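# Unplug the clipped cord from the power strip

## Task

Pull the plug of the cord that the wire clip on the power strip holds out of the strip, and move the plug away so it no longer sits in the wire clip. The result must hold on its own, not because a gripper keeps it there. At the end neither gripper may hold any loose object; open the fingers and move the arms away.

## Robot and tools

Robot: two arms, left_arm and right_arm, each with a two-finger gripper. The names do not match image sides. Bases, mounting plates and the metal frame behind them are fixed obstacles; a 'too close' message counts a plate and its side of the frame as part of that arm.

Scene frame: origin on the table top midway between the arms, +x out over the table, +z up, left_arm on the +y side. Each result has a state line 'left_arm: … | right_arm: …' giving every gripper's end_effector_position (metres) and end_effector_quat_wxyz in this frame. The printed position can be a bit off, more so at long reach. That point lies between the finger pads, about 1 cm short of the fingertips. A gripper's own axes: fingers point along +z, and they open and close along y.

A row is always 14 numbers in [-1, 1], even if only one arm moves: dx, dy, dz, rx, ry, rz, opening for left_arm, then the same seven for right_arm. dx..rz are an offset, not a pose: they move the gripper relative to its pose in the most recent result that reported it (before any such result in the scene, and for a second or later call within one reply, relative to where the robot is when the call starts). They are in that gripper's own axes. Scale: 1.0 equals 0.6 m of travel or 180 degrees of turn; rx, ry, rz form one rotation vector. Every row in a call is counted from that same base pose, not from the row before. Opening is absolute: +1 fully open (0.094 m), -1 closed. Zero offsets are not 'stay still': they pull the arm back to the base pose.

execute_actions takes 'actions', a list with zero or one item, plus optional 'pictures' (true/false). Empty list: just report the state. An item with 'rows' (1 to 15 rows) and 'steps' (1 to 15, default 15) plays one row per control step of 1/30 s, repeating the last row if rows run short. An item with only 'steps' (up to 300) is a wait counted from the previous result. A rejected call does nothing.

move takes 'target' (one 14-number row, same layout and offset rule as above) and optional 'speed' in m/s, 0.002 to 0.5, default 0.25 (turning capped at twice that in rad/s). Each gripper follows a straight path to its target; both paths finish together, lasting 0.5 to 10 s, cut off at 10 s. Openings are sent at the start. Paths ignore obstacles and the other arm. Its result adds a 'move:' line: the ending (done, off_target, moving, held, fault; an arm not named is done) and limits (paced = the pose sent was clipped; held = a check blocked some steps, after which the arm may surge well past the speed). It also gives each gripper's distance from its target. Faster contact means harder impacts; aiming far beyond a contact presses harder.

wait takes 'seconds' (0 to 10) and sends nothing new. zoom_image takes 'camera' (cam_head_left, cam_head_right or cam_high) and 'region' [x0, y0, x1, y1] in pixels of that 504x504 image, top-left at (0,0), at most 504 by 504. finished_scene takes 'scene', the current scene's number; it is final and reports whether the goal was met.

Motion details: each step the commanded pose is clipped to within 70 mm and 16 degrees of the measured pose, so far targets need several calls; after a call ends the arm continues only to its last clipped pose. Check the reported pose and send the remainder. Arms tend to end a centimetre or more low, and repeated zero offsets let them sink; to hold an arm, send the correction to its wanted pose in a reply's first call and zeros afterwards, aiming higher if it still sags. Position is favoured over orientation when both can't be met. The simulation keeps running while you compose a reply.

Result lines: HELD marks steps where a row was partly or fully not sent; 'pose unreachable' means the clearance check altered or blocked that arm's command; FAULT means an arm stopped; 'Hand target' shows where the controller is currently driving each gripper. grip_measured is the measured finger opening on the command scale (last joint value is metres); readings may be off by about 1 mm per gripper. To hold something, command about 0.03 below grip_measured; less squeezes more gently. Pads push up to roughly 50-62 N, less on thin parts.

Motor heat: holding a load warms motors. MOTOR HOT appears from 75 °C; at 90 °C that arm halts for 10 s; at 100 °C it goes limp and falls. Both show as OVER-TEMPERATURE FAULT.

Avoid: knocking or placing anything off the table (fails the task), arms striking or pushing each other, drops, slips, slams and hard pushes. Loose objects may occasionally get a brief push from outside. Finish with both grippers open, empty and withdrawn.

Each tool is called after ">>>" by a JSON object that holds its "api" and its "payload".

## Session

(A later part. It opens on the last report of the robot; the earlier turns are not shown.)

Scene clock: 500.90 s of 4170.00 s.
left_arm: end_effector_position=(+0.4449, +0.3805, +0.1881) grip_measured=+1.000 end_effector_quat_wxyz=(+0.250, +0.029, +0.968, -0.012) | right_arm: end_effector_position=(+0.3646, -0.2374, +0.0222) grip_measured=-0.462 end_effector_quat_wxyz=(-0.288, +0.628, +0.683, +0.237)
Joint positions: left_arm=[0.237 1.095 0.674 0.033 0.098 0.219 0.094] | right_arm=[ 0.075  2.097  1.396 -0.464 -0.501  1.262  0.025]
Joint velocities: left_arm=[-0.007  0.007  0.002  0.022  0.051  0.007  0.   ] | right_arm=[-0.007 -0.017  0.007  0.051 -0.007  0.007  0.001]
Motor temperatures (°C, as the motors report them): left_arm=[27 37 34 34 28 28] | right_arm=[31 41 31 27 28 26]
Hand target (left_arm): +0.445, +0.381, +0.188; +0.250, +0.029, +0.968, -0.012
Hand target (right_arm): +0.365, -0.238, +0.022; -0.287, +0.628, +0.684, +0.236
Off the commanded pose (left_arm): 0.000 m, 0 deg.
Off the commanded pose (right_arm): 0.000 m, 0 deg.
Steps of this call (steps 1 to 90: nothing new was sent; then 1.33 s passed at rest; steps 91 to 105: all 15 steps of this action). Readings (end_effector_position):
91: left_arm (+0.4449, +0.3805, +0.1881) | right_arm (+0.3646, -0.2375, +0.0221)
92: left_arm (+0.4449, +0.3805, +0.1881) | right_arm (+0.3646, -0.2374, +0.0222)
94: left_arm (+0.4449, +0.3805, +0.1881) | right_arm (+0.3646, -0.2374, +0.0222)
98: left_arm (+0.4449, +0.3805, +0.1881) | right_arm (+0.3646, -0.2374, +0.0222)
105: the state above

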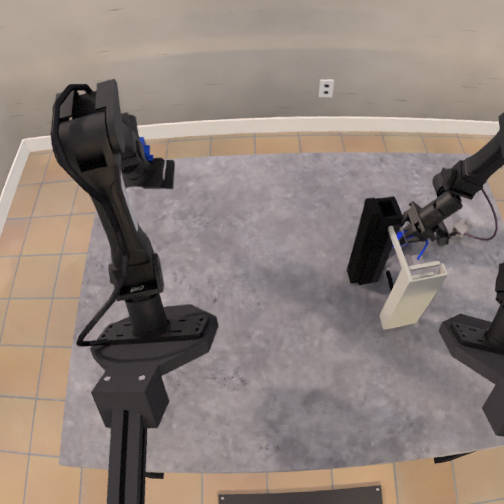

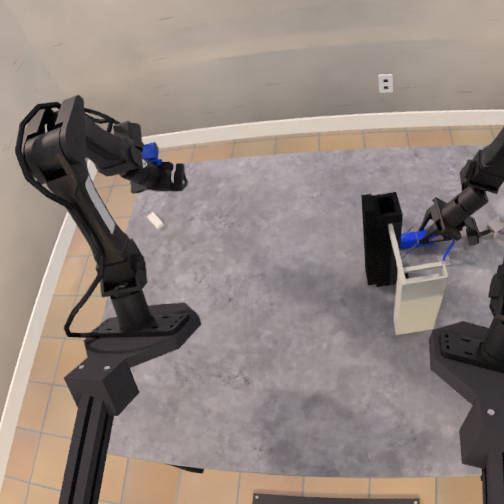

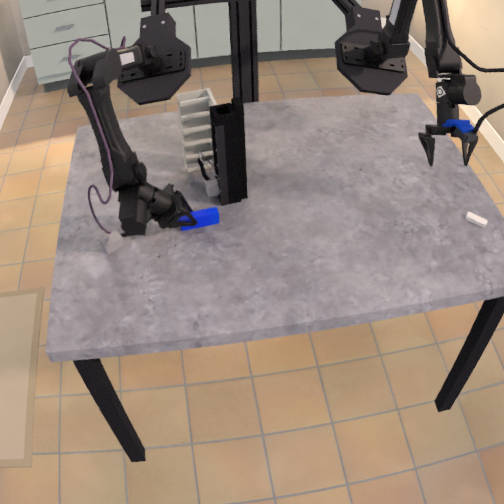

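>>> {"api": "move", "payload": {"target": [0,0,0,0,0,0,1, 0.100,-0.022,-0.2725,0,0,0,0.0], "speed": 0.15}}

>>> {"api": "zoom_image", "payload": {"camera": "cam_high", "region": [100, 120, 260, 270]}}

>>> {"api": "zoom_image", "payload": {"camera": "cam_head_right", "region": [375, 170, 504, 290]}}

Scene clock: 508.63 s of 4170.00 s.
left_arm: end_effector_position=(+0.4449, +0.3805, +0.1881) grip_measured=+1.000 end_effector_quat_wxyz=(+0.250, +0.029, +0.968, -0.012) | right_arm: end_effector_position=(+0.3599, -0.3030, +0.1736) grip_measured=-0.002 end_effector_quat_wxyz=(-0.291, +0.629, +0.684, +0.228)
Joint positions: left_arm=[0.237 1.095 0.674 0.033 0.098 0.219 0.094] | right_arm=[-0.014  1.645  1.362 -0.941 -0.52   1.167  0.047]
Joint velocities: left_arm=[-0.027 -0.007  0.017  0.066  0.022 -0.022  0.   ] | right_arm=[-0.012 -0.017 -0.012 -0.051 -0.095  0.051 -0.001]
Motor temperatures (°C, as the motors report them): left_arm=[27 37 34 34 28 28] | right_arm=[31 42 31 27 28 26]
Hand target (left_arm): +0.445, +0.381, +0.188; +0.250, +0.029, +0.968, -0.012
Hand target (right_arm): +0.366, -0.306, +0.183; -0.287, +0.628, +0.684, +0.237
Off the commanded pose (left_arm): 0.000 m, 0 deg.
Off the commanded pose (right_arm): 0.011 m, 1 deg.
After step 90, 2.97 s passed at rest.
move: off_target (right_arm)

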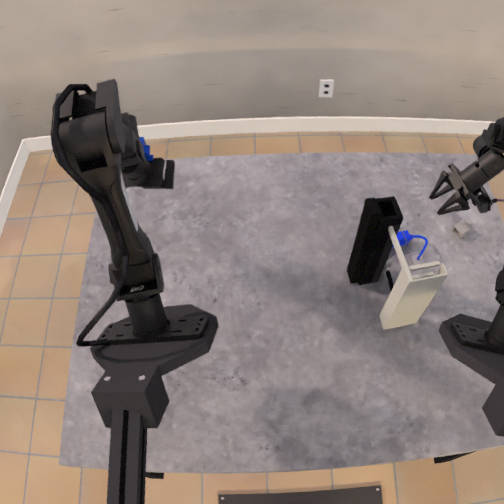

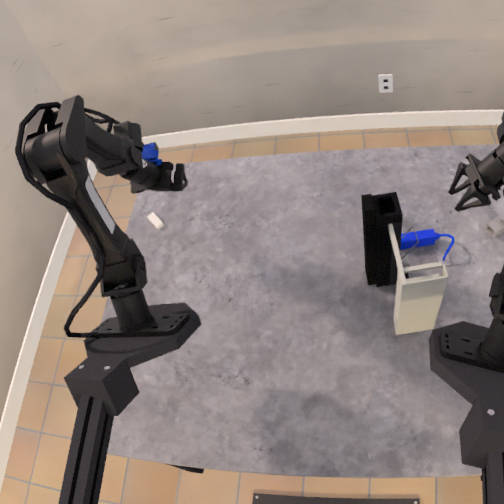

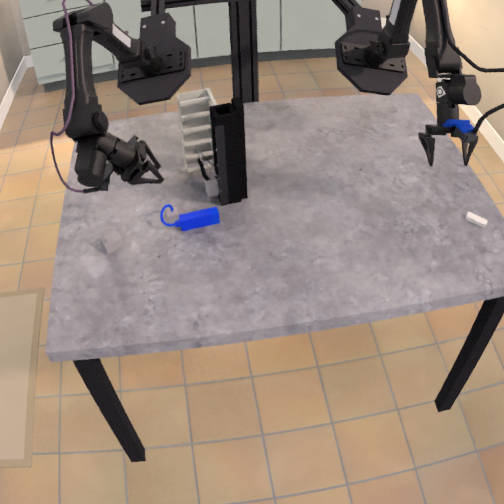

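Region (100, 120, 260, 270) of cam_high's 504x504 image, scaled by 3.150, with more detail than that image has; it fills the top 472 rows of this view, and the rest is white.

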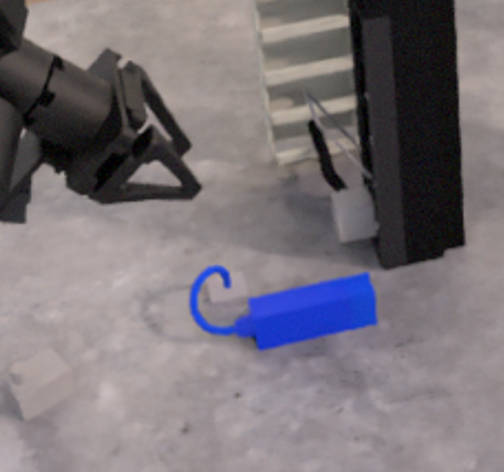

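Region (375, 170, 504, 290) of cam_head_right's 504x504 image, scaled by 3.907, with more detail than that image has; it fills the top 469 rows of this view, and the rest is white.

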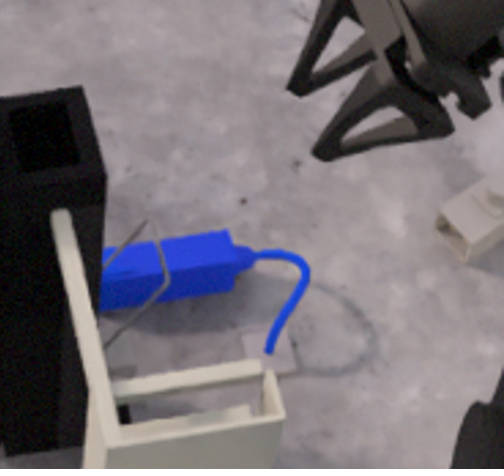

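>>> {"api": "finished_scene", "payload": {"scene": 1}}

The scene is finished: the task was done.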